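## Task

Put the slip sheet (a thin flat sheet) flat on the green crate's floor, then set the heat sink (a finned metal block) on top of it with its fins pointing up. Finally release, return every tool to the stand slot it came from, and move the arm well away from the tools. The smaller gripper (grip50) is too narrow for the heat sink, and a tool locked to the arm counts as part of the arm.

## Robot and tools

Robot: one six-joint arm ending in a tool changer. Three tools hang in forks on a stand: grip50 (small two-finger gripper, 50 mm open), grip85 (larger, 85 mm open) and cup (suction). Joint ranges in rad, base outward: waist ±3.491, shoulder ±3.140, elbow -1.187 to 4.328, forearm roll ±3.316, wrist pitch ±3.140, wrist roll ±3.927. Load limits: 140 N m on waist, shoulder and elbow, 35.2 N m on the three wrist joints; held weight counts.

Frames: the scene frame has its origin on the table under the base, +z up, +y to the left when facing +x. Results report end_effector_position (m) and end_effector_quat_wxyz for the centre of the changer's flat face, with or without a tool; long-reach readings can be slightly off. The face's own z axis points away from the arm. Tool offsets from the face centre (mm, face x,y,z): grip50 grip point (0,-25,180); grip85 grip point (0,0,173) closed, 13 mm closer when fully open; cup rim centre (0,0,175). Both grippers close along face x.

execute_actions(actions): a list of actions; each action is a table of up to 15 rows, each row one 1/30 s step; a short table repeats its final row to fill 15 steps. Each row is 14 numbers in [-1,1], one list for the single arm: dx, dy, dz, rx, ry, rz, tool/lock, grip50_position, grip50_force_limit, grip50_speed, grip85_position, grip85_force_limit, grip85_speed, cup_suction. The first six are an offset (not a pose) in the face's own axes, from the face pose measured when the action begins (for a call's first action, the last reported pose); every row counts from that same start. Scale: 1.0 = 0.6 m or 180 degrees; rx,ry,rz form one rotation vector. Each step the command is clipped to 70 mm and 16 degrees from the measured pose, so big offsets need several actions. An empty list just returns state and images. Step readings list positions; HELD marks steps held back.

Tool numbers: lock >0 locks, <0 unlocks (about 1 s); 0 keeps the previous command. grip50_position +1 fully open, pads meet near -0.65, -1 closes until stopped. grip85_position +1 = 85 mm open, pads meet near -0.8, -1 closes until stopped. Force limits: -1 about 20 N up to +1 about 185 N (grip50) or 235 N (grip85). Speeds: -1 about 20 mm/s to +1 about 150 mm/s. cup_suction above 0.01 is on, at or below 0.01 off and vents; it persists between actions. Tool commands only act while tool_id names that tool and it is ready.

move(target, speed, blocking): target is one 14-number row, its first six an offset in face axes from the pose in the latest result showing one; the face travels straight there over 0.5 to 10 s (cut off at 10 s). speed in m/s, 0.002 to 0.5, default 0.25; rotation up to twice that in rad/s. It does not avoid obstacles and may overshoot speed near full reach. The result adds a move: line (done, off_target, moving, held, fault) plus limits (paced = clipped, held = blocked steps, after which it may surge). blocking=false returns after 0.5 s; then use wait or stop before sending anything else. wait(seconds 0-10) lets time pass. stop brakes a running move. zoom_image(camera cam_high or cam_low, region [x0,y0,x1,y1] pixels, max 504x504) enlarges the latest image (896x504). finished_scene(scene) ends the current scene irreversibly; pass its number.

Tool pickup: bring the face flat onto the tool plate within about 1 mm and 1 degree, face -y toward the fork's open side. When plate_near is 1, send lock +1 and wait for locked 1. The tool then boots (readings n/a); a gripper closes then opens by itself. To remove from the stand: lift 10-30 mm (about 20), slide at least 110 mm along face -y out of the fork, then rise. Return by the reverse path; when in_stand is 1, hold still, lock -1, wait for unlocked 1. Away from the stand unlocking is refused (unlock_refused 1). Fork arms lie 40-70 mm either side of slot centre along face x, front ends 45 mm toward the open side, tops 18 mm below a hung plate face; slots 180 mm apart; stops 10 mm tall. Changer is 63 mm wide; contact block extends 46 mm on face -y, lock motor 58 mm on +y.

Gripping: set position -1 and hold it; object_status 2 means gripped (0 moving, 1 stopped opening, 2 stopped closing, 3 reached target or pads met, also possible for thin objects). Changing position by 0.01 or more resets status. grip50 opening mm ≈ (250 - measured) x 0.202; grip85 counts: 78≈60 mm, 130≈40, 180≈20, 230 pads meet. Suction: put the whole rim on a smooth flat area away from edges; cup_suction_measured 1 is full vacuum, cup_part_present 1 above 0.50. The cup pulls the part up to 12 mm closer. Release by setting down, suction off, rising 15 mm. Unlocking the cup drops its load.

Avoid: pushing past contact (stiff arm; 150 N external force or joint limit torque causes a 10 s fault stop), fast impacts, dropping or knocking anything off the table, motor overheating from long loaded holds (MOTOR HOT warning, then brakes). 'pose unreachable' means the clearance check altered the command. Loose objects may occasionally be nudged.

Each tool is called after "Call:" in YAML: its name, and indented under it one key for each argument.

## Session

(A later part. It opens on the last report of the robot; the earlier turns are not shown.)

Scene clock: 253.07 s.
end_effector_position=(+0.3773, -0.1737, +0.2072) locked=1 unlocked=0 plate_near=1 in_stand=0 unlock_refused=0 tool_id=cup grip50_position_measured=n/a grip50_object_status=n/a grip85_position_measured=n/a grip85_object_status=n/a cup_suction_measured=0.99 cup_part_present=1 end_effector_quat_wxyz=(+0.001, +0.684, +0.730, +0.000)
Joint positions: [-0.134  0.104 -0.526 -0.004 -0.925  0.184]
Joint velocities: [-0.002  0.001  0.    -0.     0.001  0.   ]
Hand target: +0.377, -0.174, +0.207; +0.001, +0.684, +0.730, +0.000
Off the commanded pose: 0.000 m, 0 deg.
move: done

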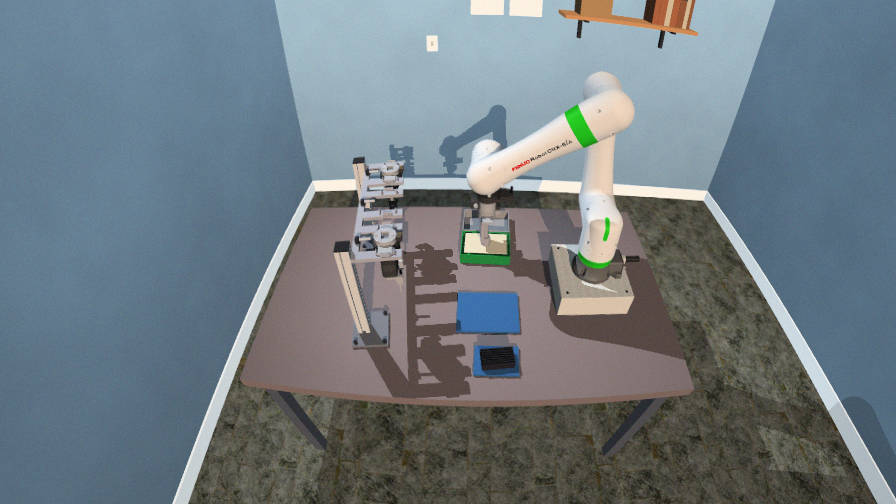

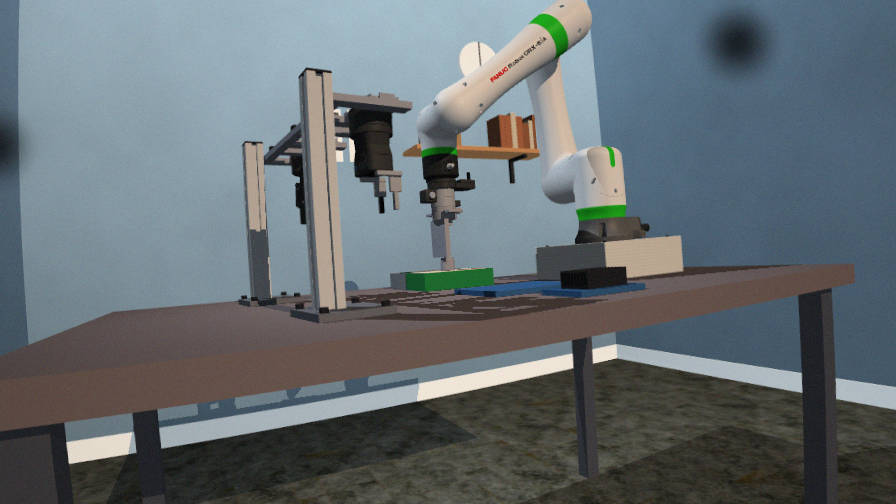

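Call:
move:
  target: [0,0,0.055,0,0,0,0,1,0,0,1,0,0,1]
  speed: 0.06

Call:
zoom_image:
  camera: "cam_high"
  region: [452, 215, 522, 272]

Scene clock: 255.77 s.
end_effector_position=(+0.3773, -0.1737, +0.1742) locked=1 unlocked=0 plate_near=1 in_stand=0 unlock_refused=0 tool_id=cup grip50_position_measured=n/a grip50_object_status=n/a grip85_position_measured=n/a grip85_object_status=n/a cup_suction_measured=0.99 cup_part_present=1 end_effector_quat_wxyz=(+0.001, +0.684, +0.730, +0.000)
Joint positions: [-0.134  0.163 -0.555 -0.005 -0.837  0.184]
Joint velocities: [-0.001  0.001 -0.    -0.001  0.    -0.   ]
Hand target: +0.377, -0.174, +0.174; +0.001, +0.684, +0.730, +0.000
Off the commanded pose: 0.000 m, 0 deg.
move: done

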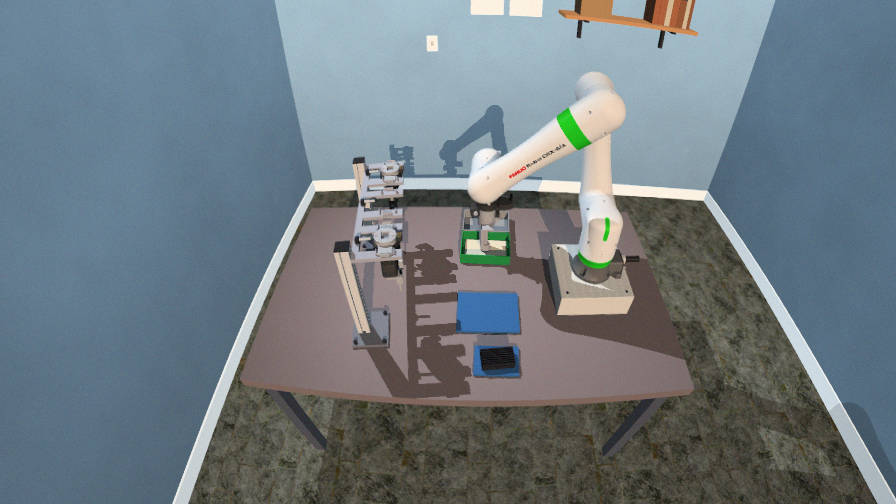

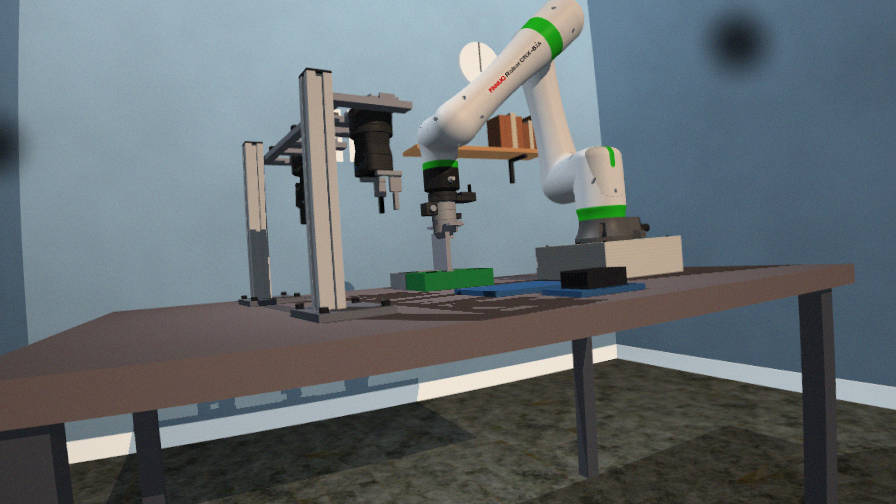

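Region (452, 215, 522, 272) of cam_high's 896x504 image, scaled by 7.200, with more detail than that image has; it fills the top 410 rows of this view, and the rest is white.

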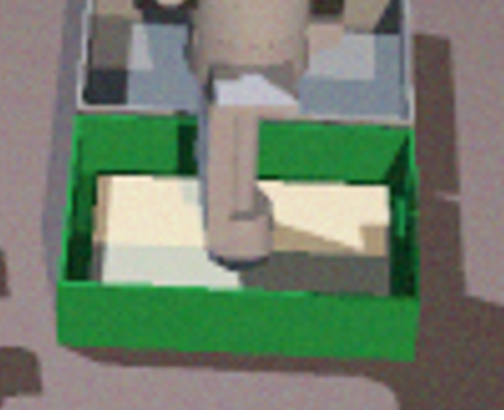

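Call:
execute_actions:
  actions:
    - [[0,0,0.0025,0,0,0,0,1,0,0,1,0,0,1]]
    - [[0,0,0.00167,0,0,0,0,1,0,0,1,0,0,1]]

Call:
zoom_image:
  camera: "cam_high"
  region: [455, 225, 495, 260]

Scene clock: 258.97 s.
end_effector_position=(+0.3773, -0.1737, +0.1717) locked=1 unlocked=0 plate_near=1 in_stand=0 unlock_refused=0 tool_id=cup grip50_position_measured=n/a grip50_object_status=n/a grip85_position_measured=n/a grip85_object_status=n/a cup_suction_measured=0.99 cup_part_present=1 end_effector_quat_wxyz=(+0.001, +0.684, +0.730, +0.000)
Joint positions: [-0.134  0.168 -0.557 -0.005 -0.83   0.184]
Joint velocities: [ 0.001  0.    -0.001 -0.001 -0.001 -0.   ]
Hand target: +0.377, -0.174, +0.172; +0.001, +0.684, +0.730, +0.000
Off the commanded pose: 0.000 m, 0 deg.
Step readings (end_effector_position; steps 1 to 15: 1st action; 16 to 30: 2nd action):
0: (+0.3773, -0.1737, +0.1742)
1: (+0.3773, -0.1737, +0.1741)
2: (+0.3773, -0.1737, +0.1736)
4: (+0.3773, -0.1737, +0.1729)
8: (+0.3773, -0.1737, +0.1727)
15: (+0.3773, -0.1737, +0.1727)
16: (+0.3773, -0.1737, +0.1726)
17: (+0.3773, -0.1737, +0.1723)
19: (+0.3773, -0.1737, +0.1718)
23: (+0.3773, -0.1737, +0.1717)
30: end_effector_position above

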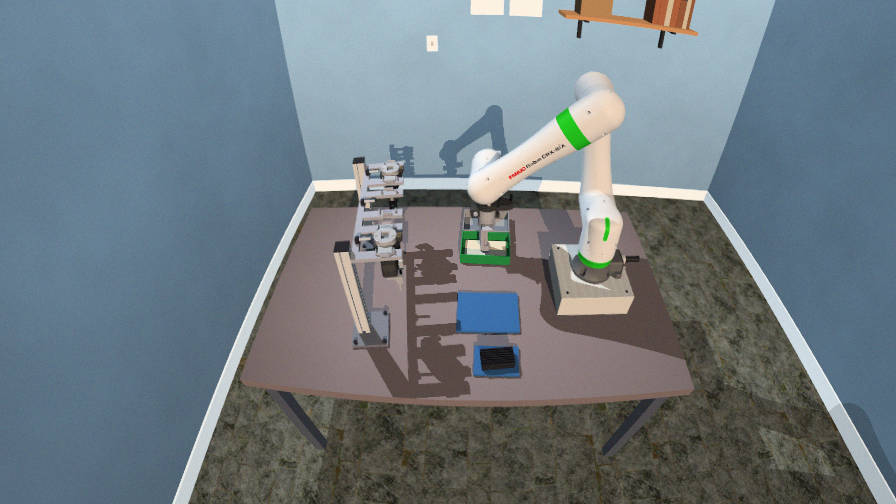

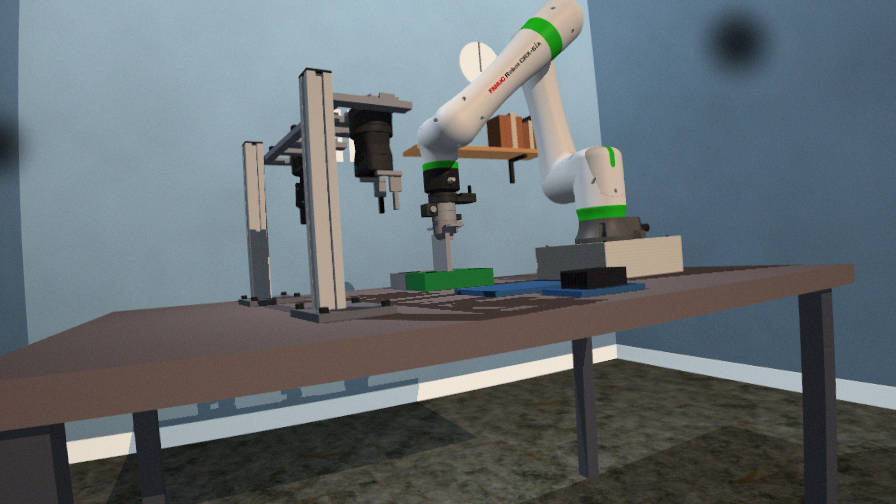

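Region (455, 225, 495, 260) of cam_high's 896x504 image, scaled by 12.600, with more detail than that image has; it fills the top 441 rows of this view, and the rest is white.

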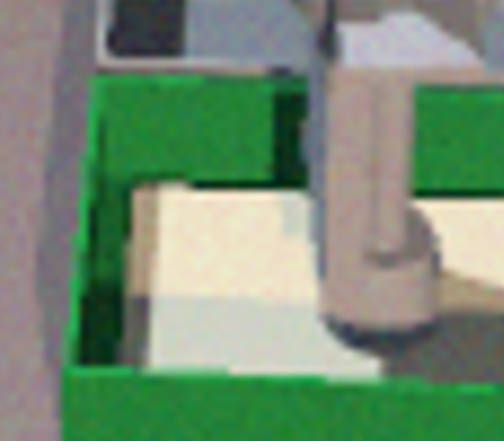

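Call:
execute_actions:
  actions:
    - [[0,0,0.00167,0,0,0,0,1,0,0,1,0,0,1]]
    - [[0,0,0.00167,0,0,0,0,1,0,0,1,0,0,1]]

Call:
zoom_image:
  camera: "cam_high"
  region: [455, 225, 495, 260]

Scene clock: 260.87 s.
end_effector_position=(+0.3773, -0.1737, +0.1697) locked=1 unlocked=0 plate_near=1 in_stand=0 unlock_refused=0 tool_id=cup grip50_position_measured=n/a grip50_object_status=n/a grip85_position_measured=n/a grip85_object_status=n/a cup_suction_measured=0.99 cup_part_present=1 end_effector_quat_wxyz=(+0.001, +0.684, +0.730, +0.000)
Joint positions: [-0.134  0.172 -0.558 -0.005 -0.824  0.184]
Joint velocities: [-0.     0.     0.    -0.001  0.001 -0.   ]
Hand target: +0.377, -0.174, +0.170; +0.001, +0.684, +0.730, +0.000
Off the commanded pose: 0.000 m, 0 deg.
Step readings (end_effector_position; steps 1 to 15: 1st action; 16 to 30: 2nd action):
0: (+0.3773, -0.1737, +0.1717)
1: (+0.3773, -0.1737, +0.1716)
2: (+0.3773, -0.1737, +0.1713)
4: (+0.3773, -0.1737, +0.1708)
8: (+0.3773, -0.1737, +0.1707)
15: (+0.3773, -0.1737, +0.1707)
16: (+0.3773, -0.1737, +0.1706)
17: (+0.3773, -0.1737, +0.1703)
19: (+0.3773, -0.1737, +0.1698)
23: (+0.3773, -0.1737, +0.1697)
30: end_effector_position above

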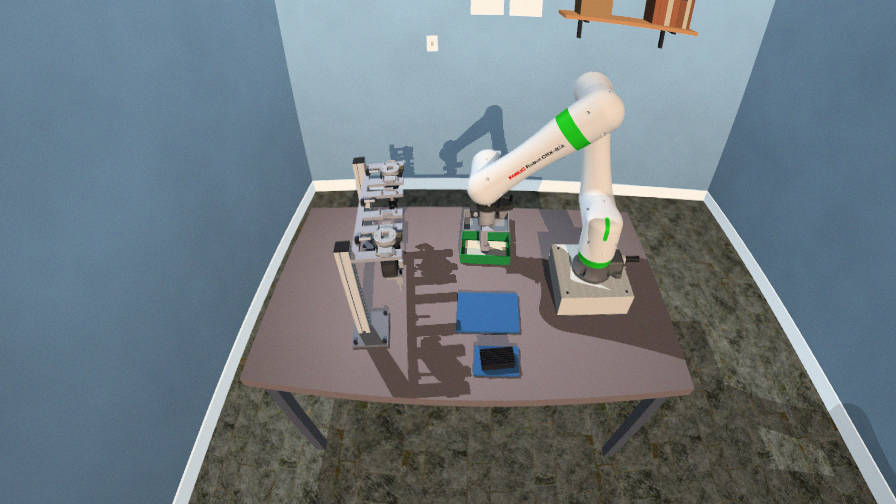

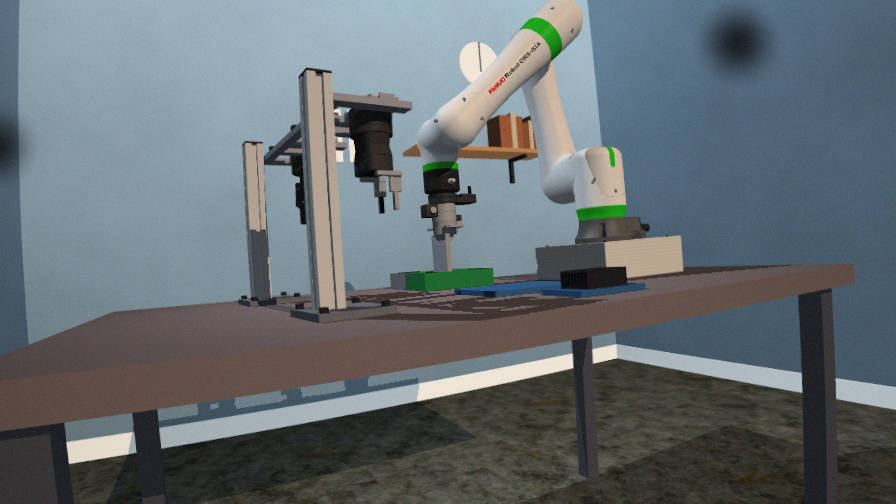

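Region (455, 225, 495, 260) of cam_high's 896x504 image, scaled by 12.600, with more detail than that image has; it fills the top 441 rows of this view, and the rest is white.

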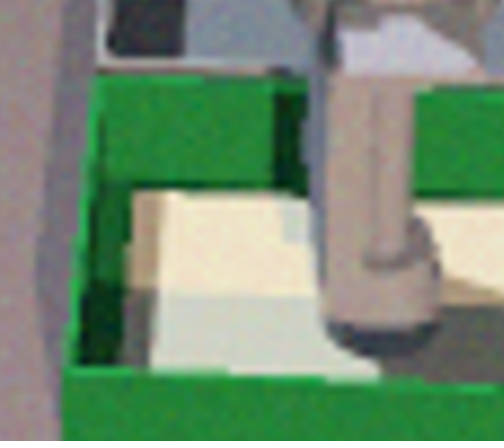

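Call:
execute_actions:
  actions:
    - [[0,0,0.00167,0,0,0,0,1,0,0,1,0,0,1]]
    - [[0,0,0.0012,0,0,0,0,1,0,0,1,0,0,1]]

Call:
zoom_image:
  camera: "cam_high"
  region: [455, 225, 495, 260]

Scene clock: 262.67 s.
end_effector_position=(+0.3773, -0.1737, +0.1680) locked=1 unlocked=0 plate_near=1 in_stand=0 unlock_refused=0 tool_id=cup grip50_position_measured=n/a grip50_object_status=n/a grip85_position_measured=n/a grip85_object_status=n/a cup_suction_measured=0.99 cup_part_present=1 end_effector_quat_wxyz=(+0.001, +0.684, +0.730, +0.000)
Joint positions: [-0.134  0.175 -0.559 -0.005 -0.82   0.184]
Joint velocities: [-0.001 -0.     0.001  0.     0.003 -0.   ]
Hand target: +0.377, -0.174, +0.168; +0.001, +0.684, +0.730, +0.000
Off the commanded pose: 0.000 m, 0 deg.
Step readings (end_effector_position; steps 1 to 15: 1st action; 16 to 30: 2nd action):
0: (+0.3773, -0.1737, +0.1697)
1: (+0.3773, -0.1737, +0.1696)
2: (+0.3773, -0.1737, +0.1693)
4: (+0.3773, -0.1737, +0.1688)
8: (+0.3773, -0.1737, +0.1687)
15: (+0.3773, -0.1737, +0.1687)
16: (+0.3773, -0.1737, +0.1687)
17: (+0.3773, -0.1737, +0.1684)
19: (+0.3773, -0.1737, +0.1681)
23: (+0.3773, -0.1737, +0.1681)
30: end_effector_position above

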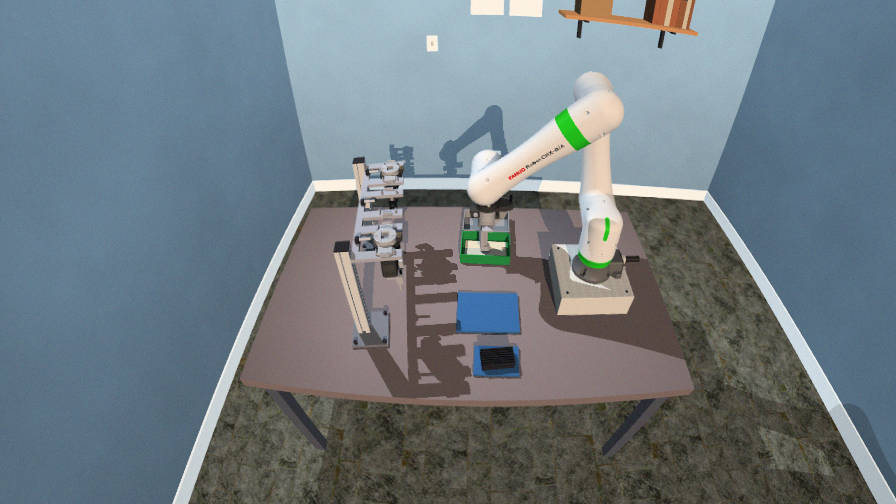

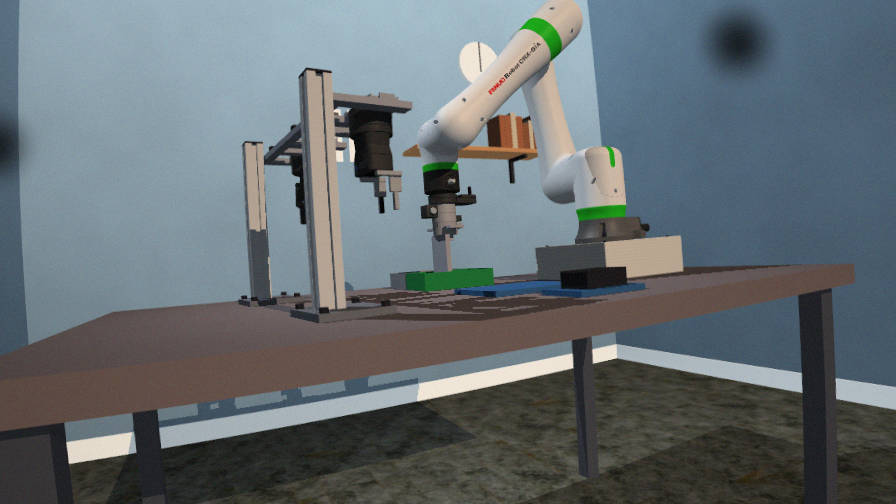

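Region (455, 225, 495, 260) of cam_high's 896x504 image, scaled by 12.600, with more detail than that image has; it fills the top 441 rows of this view, and the rest is white.

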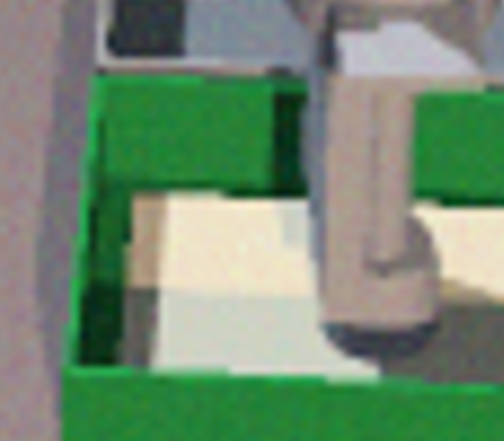

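Call:
execute_actions:
  actions:
    - [[0,0,0,0,0,0,0,1,0,0,1,0,0,0]]

Scene clock: 263.93 s.
end_effector_position=(+0.3773, -0.1737, +0.1680) locked=1 unlocked=0 plate_near=1 in_stand=0 unlock_refused=0 tool_id=cup grip50_position_measured=n/a grip50_object_status=n/a grip85_position_measured=n/a grip85_object_status=n/a cup_suction_measured=0.01 cup_part_present=0 end_effector_quat_wxyz=(+0.001, +0.684, +0.730, +0.000)
Joint positions: [-0.134  0.175 -0.56  -0.005 -0.82   0.184]
Joint velocities: [-0.     0.    -0.001 -0.001  0.001 -0.   ]
Hand target: +0.377, -0.174, +0.168; +0.001, +0.684, +0.730, +0.000
Off the commanded pose: 0.000 m, 0 deg.
Step readings (end_effector_position):
0: (+0.3773, -0.1737, +0.1680)
1: (+0.3773, -0.1737, +0.1680)
2: (+0.3773, -0.1737, +0.1680)
4: (+0.3773, -0.1737, +0.1680)
8: (+0.3773, -0.1737, +0.1680)
15: end_effector_position above

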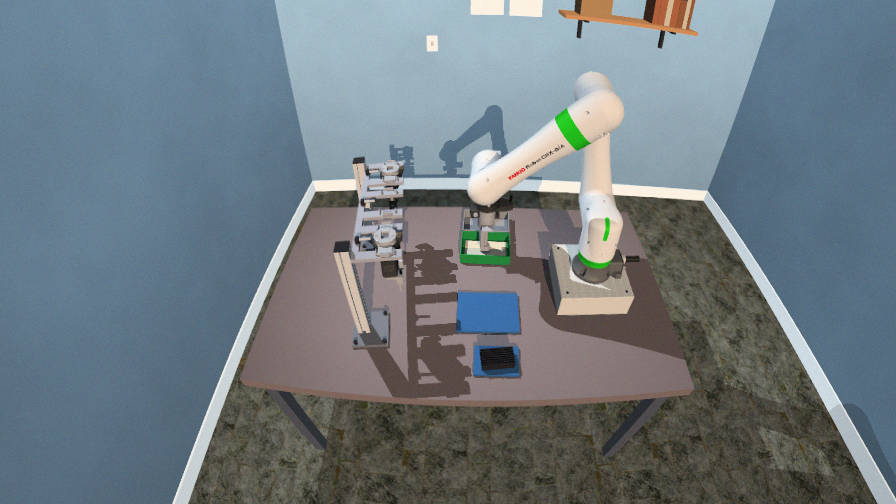

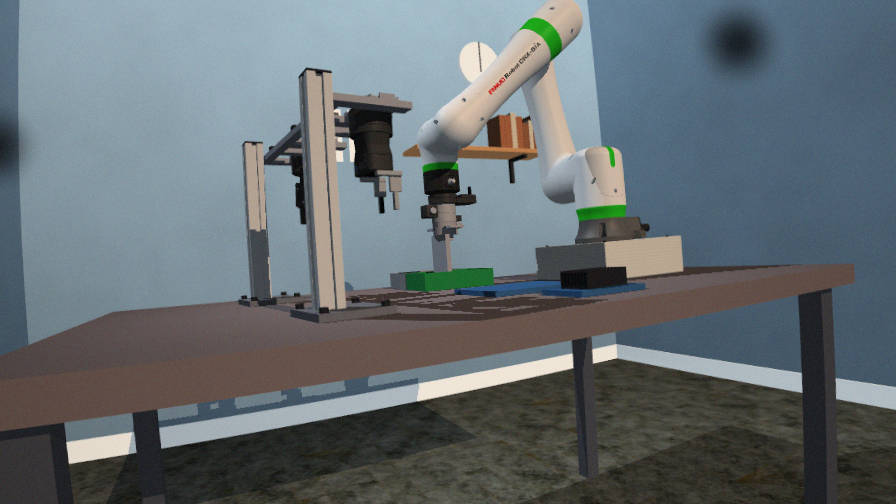

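Call:
move:
  target: [0,0,-0.12,0,0,0,0,1,0,0,1,0,0,0]
  speed: 0.15

Scene clock: 265.83 s.
end_effector_position=(+0.3773, -0.1738, +0.2399) locked=1 unlocked=0 plate_near=1 in_stand=0 unlock_refused=0 tool_id=cup grip50_position_measured=n/a grip50_object_status=n/a grip85_position_measured=n/a grip85_object_status=n/a cup_suction_measured=0.01 cup_part_present=0 end_effector_quat_wxyz=(+0.001, +0.684, +0.729, +0.000)
Joint positions: [-0.135  0.052 -0.491 -0.004 -1.012  0.183]
Joint velocities: [ 0.    -0.001  0.001  0.    -0.001  0.   ]
Hand target: +0.377, -0.174, +0.240; +0.001, +0.684, +0.730, +0.000
Off the commanded pose: 0.000 m, 0 deg.
move: done

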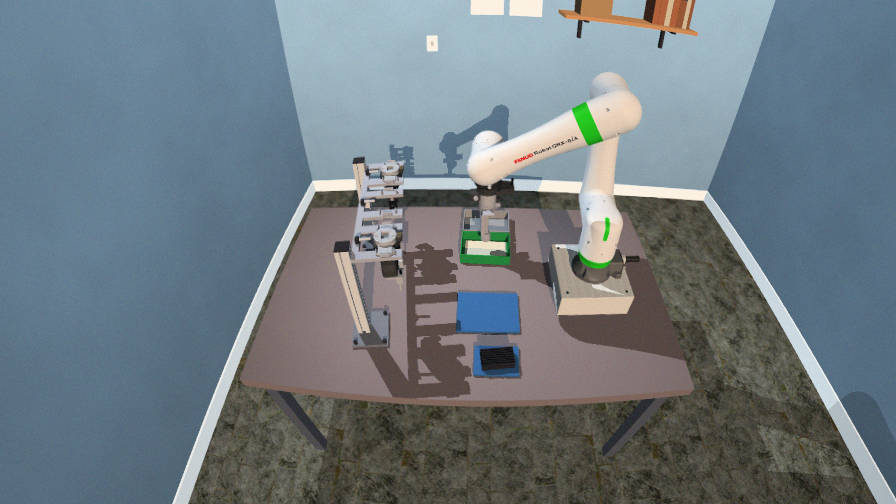

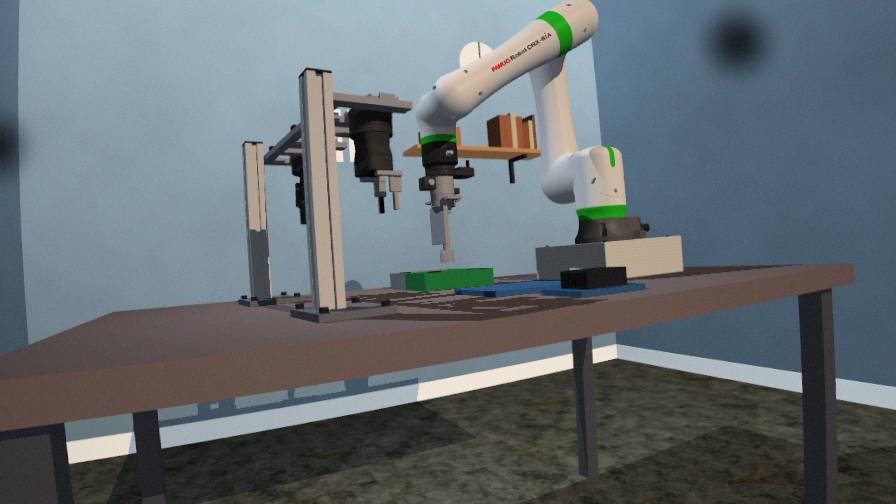

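Call:
move:
  target: [0.20795,0.3346,-0.23683,0,0,-0.0149,0,1,0,0,1,0,0,0]
  speed: 0.25

Call:
execute_actions:
  actions: []

Scene clock: 269.20 s.
end_effector_position=(+0.5701, -0.0367, +0.3818) locked=1 unlocked=0 plate_near=1 in_stand=0 unlock_refused=0 tool_id=cup grip50_position_measured=n/a grip50_object_status=n/a grip85_position_measured=n/a grip85_object_status=n/a cup_suction_measured=0.01 cup_part_present=0 end_effector_quat_wxyz=(+0.000, +0.667, +0.745, +0.000)
Joint positions: [ 0.148  0.302  0.164  0.    -1.415 -0.055]
Joint velocities: [ 0.001  0.002  0.001 -0.002  0.     0.   ]
Hand target: +0.570, -0.037, +0.382; +0.000, +0.667, +0.745, +0.000
Off the commanded pose: 0.001 m, 0 deg.
move: done

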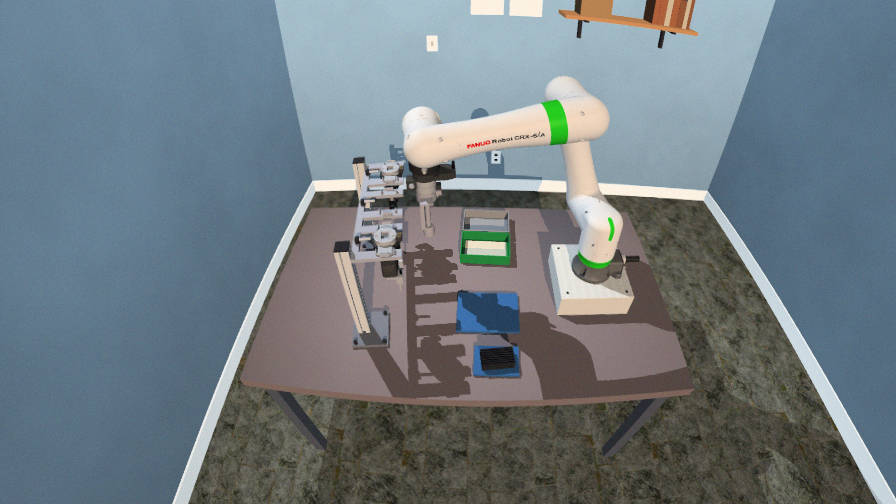

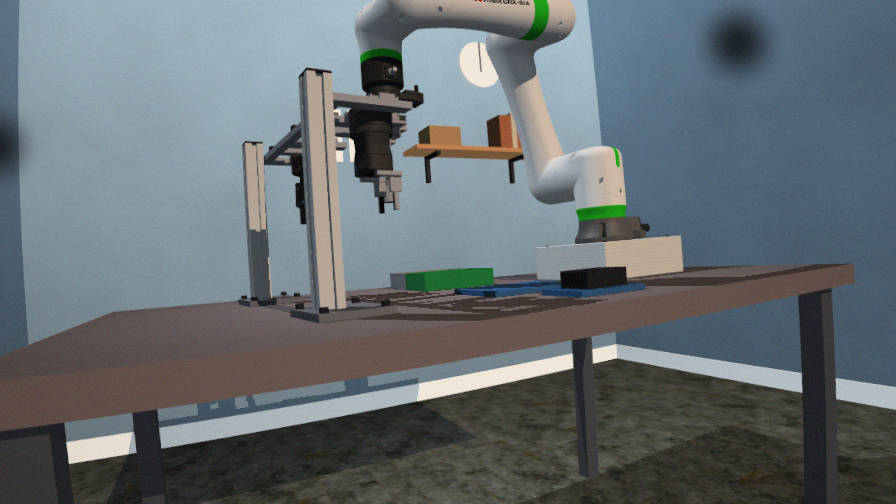

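Scene clock: 269.20 s.
end_effector_position=(+0.5701, -0.0367, +0.3818) locked=1 unlocked=0 plate_near=1 in_stand=0 unlock_refused=0 tool_id=cup grip50_position_measured=n/a grip50_object_status=n/a grip85_position_measured=n/a grip85_object_status=n/a cup_suction_measured=0.01 cup_part_present=0 end_effector_quat_wxyz=(+0.000, +0.667, +0.745, +0.000)
Joint positions: [ 0.148  0.302  0.164  0.    -1.415 -0.055]
Joint velocities: [ 0.001  0.002  0.001 -0.002  0.     0.   ]
Hand target: +0.570, -0.037, +0.382; +0.000, +0.667, +0.745, +0.000
Off the commanded pose: 0.001 m, 0 deg.

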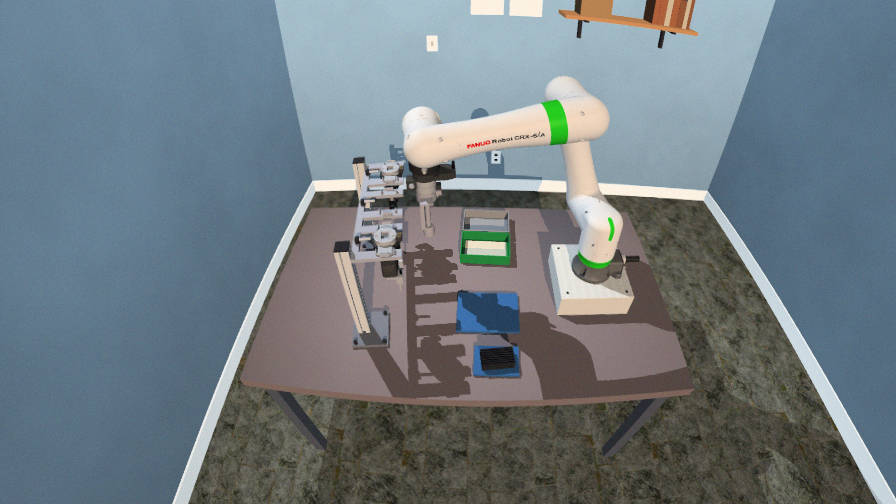

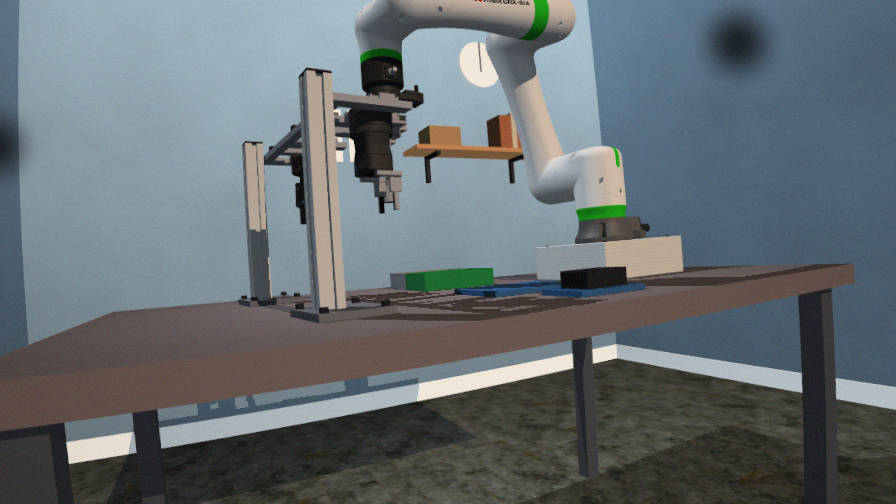

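Call:
move:
  target: [0.0002,0.19924,-0.0003,0,0,0,0,1,0,0,1,0,0,0]
  speed: 0.1

Scene clock: 272.03 s.
end_effector_position=(+0.6889, -0.0235, +0.3819) locked=1 unlocked=0 plate_near=1 in_stand=0 unlock_refused=0 tool_id=cup grip50_position_measured=n/a grip50_object_status=n/a grip85_position_measured=n/a grip85_object_status=n/a cup_suction_measured=0.01 cup_part_present=0 end_effector_quat_wxyz=(+0.000, +0.667, +0.745, +0.000)
Joint positions: [ 0.138  0.621  0.622  0.    -1.555 -0.045]
Joint velocities: [-0.001  0.001  0.001 -0.001 -0.002  0.   ]
Hand target: +0.689, -0.024, +0.382; +0.000, +0.667, +0.745, +0.000
Off the commanded pose: 0.000 m, 0 deg.
move: done

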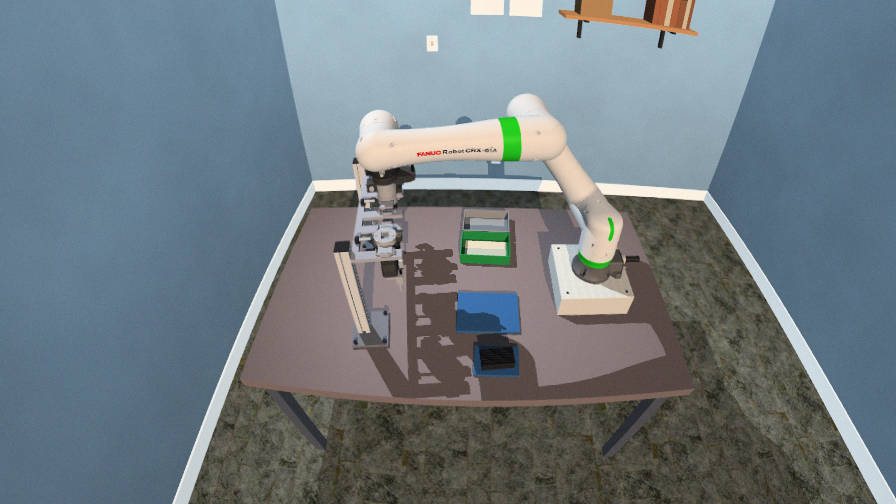

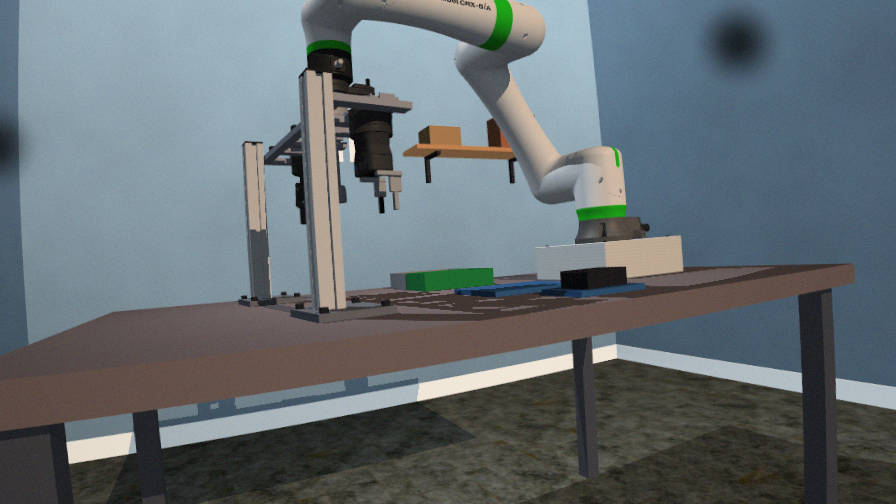

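Call:
execute_actions:
  actions:
    - [[0.0002,0,0.003,0,0,0,0,1,0,0,1,0,0,0],[0.0002,0,0.006,0,0,0,0,1,0,0,1,0,0,0],[0.0002,0,0.009,0,0,0,0,1,0,0,1,0,0,0],[0.0002,0,0.012,0,0,0,0,1,0,0,1,0,0,0],[0.0002,0,0.0145,0,0,0,0,1,0,0,1,0,0,0]]
    - [[0,0,0.002,0,0,0,0,1,0,0,1,0,0,0],[0,0,0.0045,0,0,0,0,1,0,0,1,0,0,0]]

Scene clock: 275.00 s.
end_effector_position=(+0.6889, -0.0235, +0.3704) locked=1 unlocked=0 plate_near=1 in_stand=0 unlock_refused=0 tool_id=cup grip50_position_measured=n/a grip50_object_status=n/a grip85_position_measured=n/a grip85_object_status=n/a cup_suction_measured=0.01 cup_part_present=0 end_effector_quat_wxyz=(+0.000, +0.667, +0.745, +0.000)
Joint positions: [ 0.138  0.622  0.597  0.    -1.529 -0.045]
Joint velocities: [-0.002  0.001 -0.     0.001 -0.    -0.   ]
Hand target: +0.689, -0.024, +0.370; +0.000, +0.667, +0.745, +0.000
Off the commanded pose: 0.000 m, 0 deg.
Step readings (end_effector_position; steps 1 to 15: 1st action; 16 to 30: 2nd action):
0: (+0.6889, -0.0235, +0.3818)
1: (+0.6889, -0.0235, +0.3818)
2: (+0.6888, -0.0236, +0.3815)
4: (+0.6888, -0.0235, +0.3788)
8: (+0.6888, -0.0235, +0.3737)
15: (+0.6889, -0.0235, +0.3731)
16: (+0.6889, -0.0235, +0.3731)
17: (+0.6889, -0.0235, +0.3726)
19: (+0.6888, -0.0235, +0.3712)
23: (+0.6889, -0.0235, +0.3705)
30: end_effector_position above

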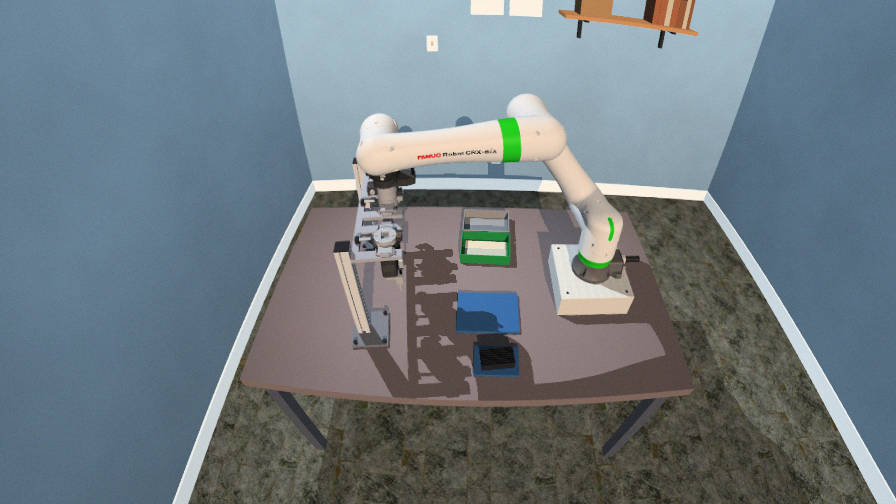

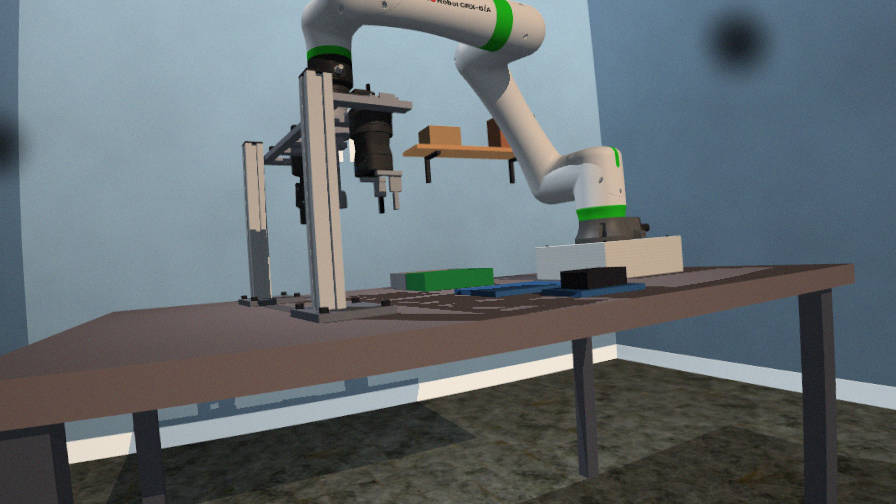

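Call:
execute_actions:
  actions:
    - [[0,0,0.0025,0,0,0,0,1,0,0,1,0,0,0]]

Scene clock: 276.17 s.
end_effector_position=(+0.6889, -0.0235, +0.3689) locked=1 unlocked=0 plate_near=1 in_stand=0 unlock_refused=0 tool_id=cup grip50_position_measured=n/a grip50_object_status=n/a grip85_position_measured=n/a grip85_object_status=n/a cup_suction_measured=0.01 cup_part_present=0 end_effector_quat_wxyz=(+0.000, +0.667, +0.745, +0.000)
Joint positions: [ 0.138  0.622  0.594  0.    -1.526 -0.045]
Joint velocities: [-0.    -0.    -0.     0.     0.001  0.   ]
Hand target: +0.689, -0.024, +0.369; +0.000, +0.667, +0.745, +0.000
Off the commanded pose: 0.000 m, 0 deg.
Step readings (end_effector_position):
0: (+0.6889, -0.0235, +0.3704)
1: (+0.6889, -0.0235, +0.3704)
2: (+0.6889, -0.0235, +0.3699)
4: (+0.6889, -0.0235, +0.3691)
8: (+0.6889, -0.0235, +0.3689)
15: end_effector_position above

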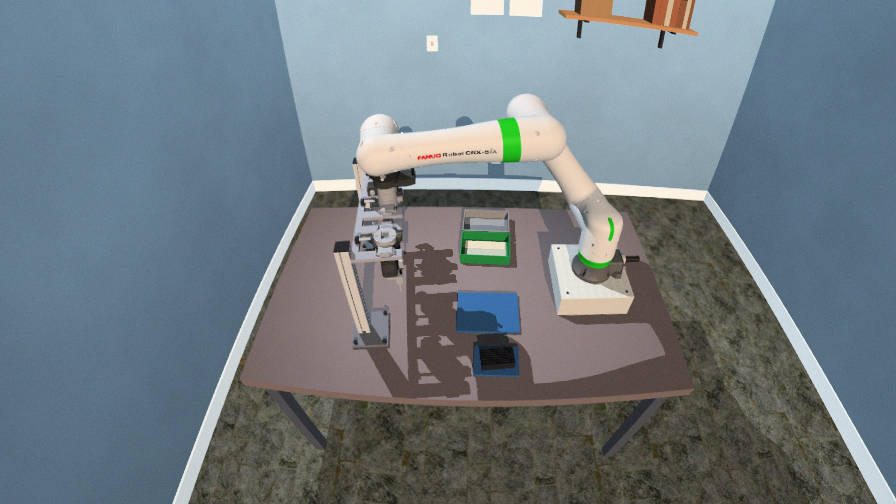

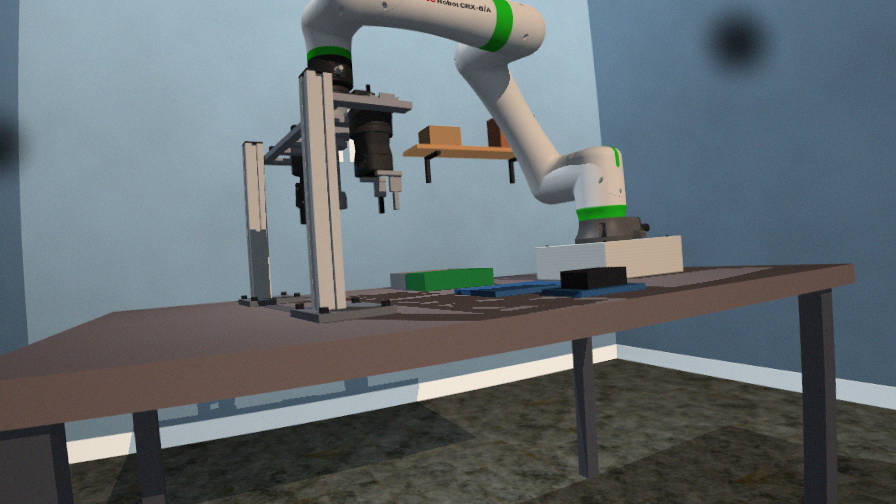

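Free. Descend to 0.3620.

Call:
execute_actions:
  actions:
    - [[0,0,0.002,0,0,0,0,1,0,0,1,0,0,0],[0,0,0.004,0,0,0,0,1,0,0,1,0,0,0],[0,0,0.006,0,0,0,0,1,0,0,1,0,0,0],[0,0,0.008,0,0,0,0,1,0,0,1,0,0,0],[0,0,0.0095,0,0,0,0,1,0,0,1,0,0,0],[0,0,0.0105,0,0,0,0,1,0,0,1,0,0,0],[0,0,0.0115,0,0,0,0,1,0,0,1,0,0,0]]

Scene clock: 282.93 s.
end_effector_position=(+0.6889, -0.0235, +0.3621) locked=1 unlocked=0 plate_near=1 in_stand=1 unlock_refused=0 tool_id=cup grip50_position_measured=n/a grip50_object_status=n/a grip85_position_measured=n/a grip85_object_status=n/a cup_suction_measured=0.01 cup_part_present=0 end_effector_quat_wxyz=(+0.000, +0.667, +0.745, +0.001)
Joint positions: [ 0.138  0.623  0.58   0.    -1.51  -0.045]
Joint velocities: [-0.001  0.    -0.    -0.001  0.001 -0.   ]
Hand target: +0.689, -0.024, +0.362; +0.000, +0.667, +0.745, +0.000
Off the commanded pose: 0.000 m, 0 deg.
Step readings (end_effector_position):
0: (+0.6889, -0.0235, +0.3689)
1: (+0.6889, -0.0235, +0.3689)
2: (+0.6889, -0.0235, +0.3685)
4: (+0.6889, -0.0235, +0.3668)
8: (+0.6890, -0.0235, +0.3631)
15: end_effector_position above

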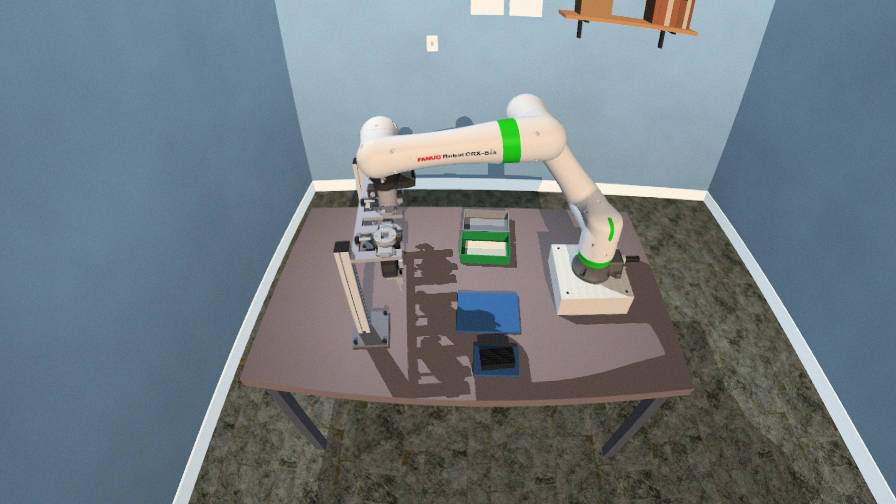

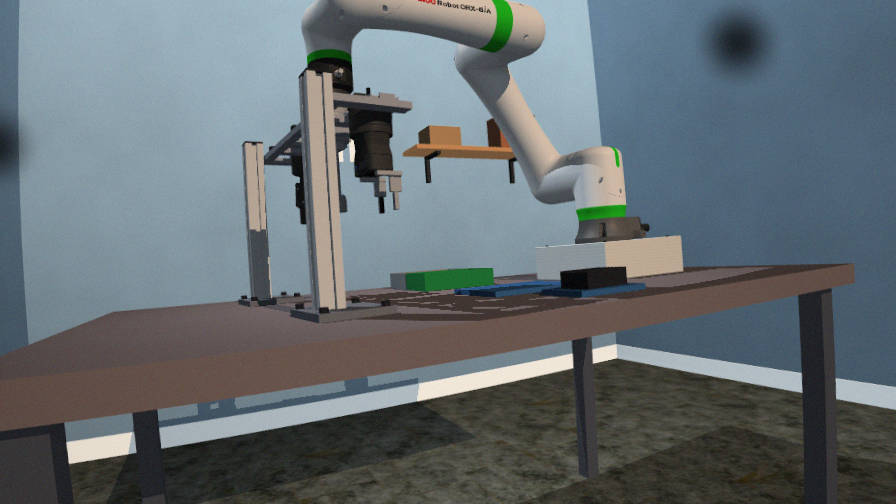

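Call:
execute_actions:
  actions:
    - [[0,0,0,0,0,0,-1,1,0,0,1,0,0,0]]

Scene clock: 283.93 s.
end_effector_position=(+0.6889, -0.0235, +0.3619) locked=0 unlocked=0 plate_near=1 in_stand=1 unlock_refused=0 tool_id=none grip50_position_measured=n/a grip50_object_status=n/a grip85_position_measured=n/a grip85_object_status=n/a cup_suction_measured=n/a cup_part_present=n/a end_effector_quat_wxyz=(+0.000, +0.667, +0.745, +0.000)
Joint positions: [ 0.138  0.623  0.58   0.    -1.51  -0.045]
Joint velocities: [-0.    -0.002  0.     0.001 -0.     0.   ]
Hand target: +0.689, -0.024, +0.362; +0.000, +0.667, +0.745, +0.001
Off the commanded pose: 0.000 m, 0 deg.
Step readings (end_effector_position):
0: (+0.6889, -0.0235, +0.3620)
1: (+0.6889, -0.0235, +0.3619)
2: (+0.6889, -0.0235, +0.3618)
4: (+0.6889, -0.0235, +0.3618)
8: (+0.6889, -0.0235, +0.3619)
15: end_effector_position above

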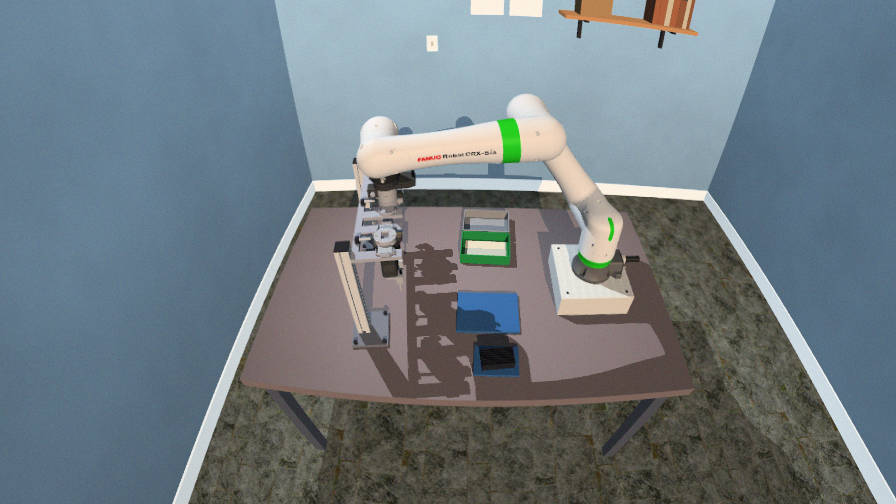

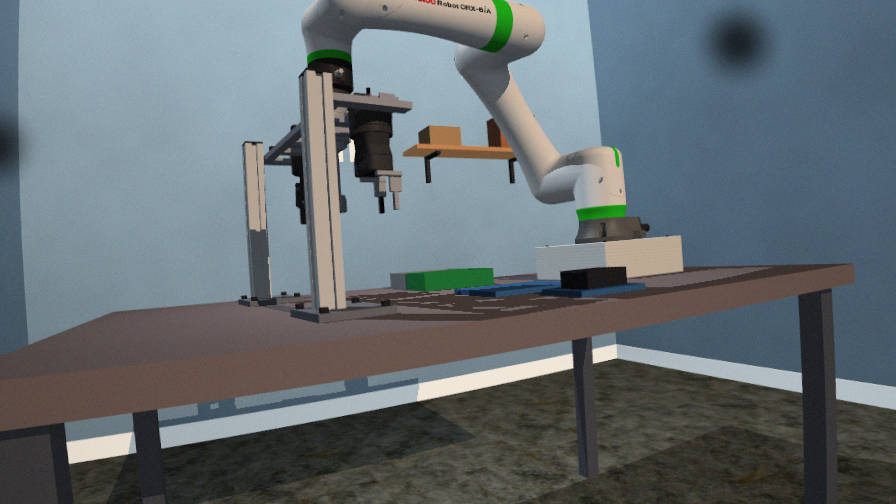

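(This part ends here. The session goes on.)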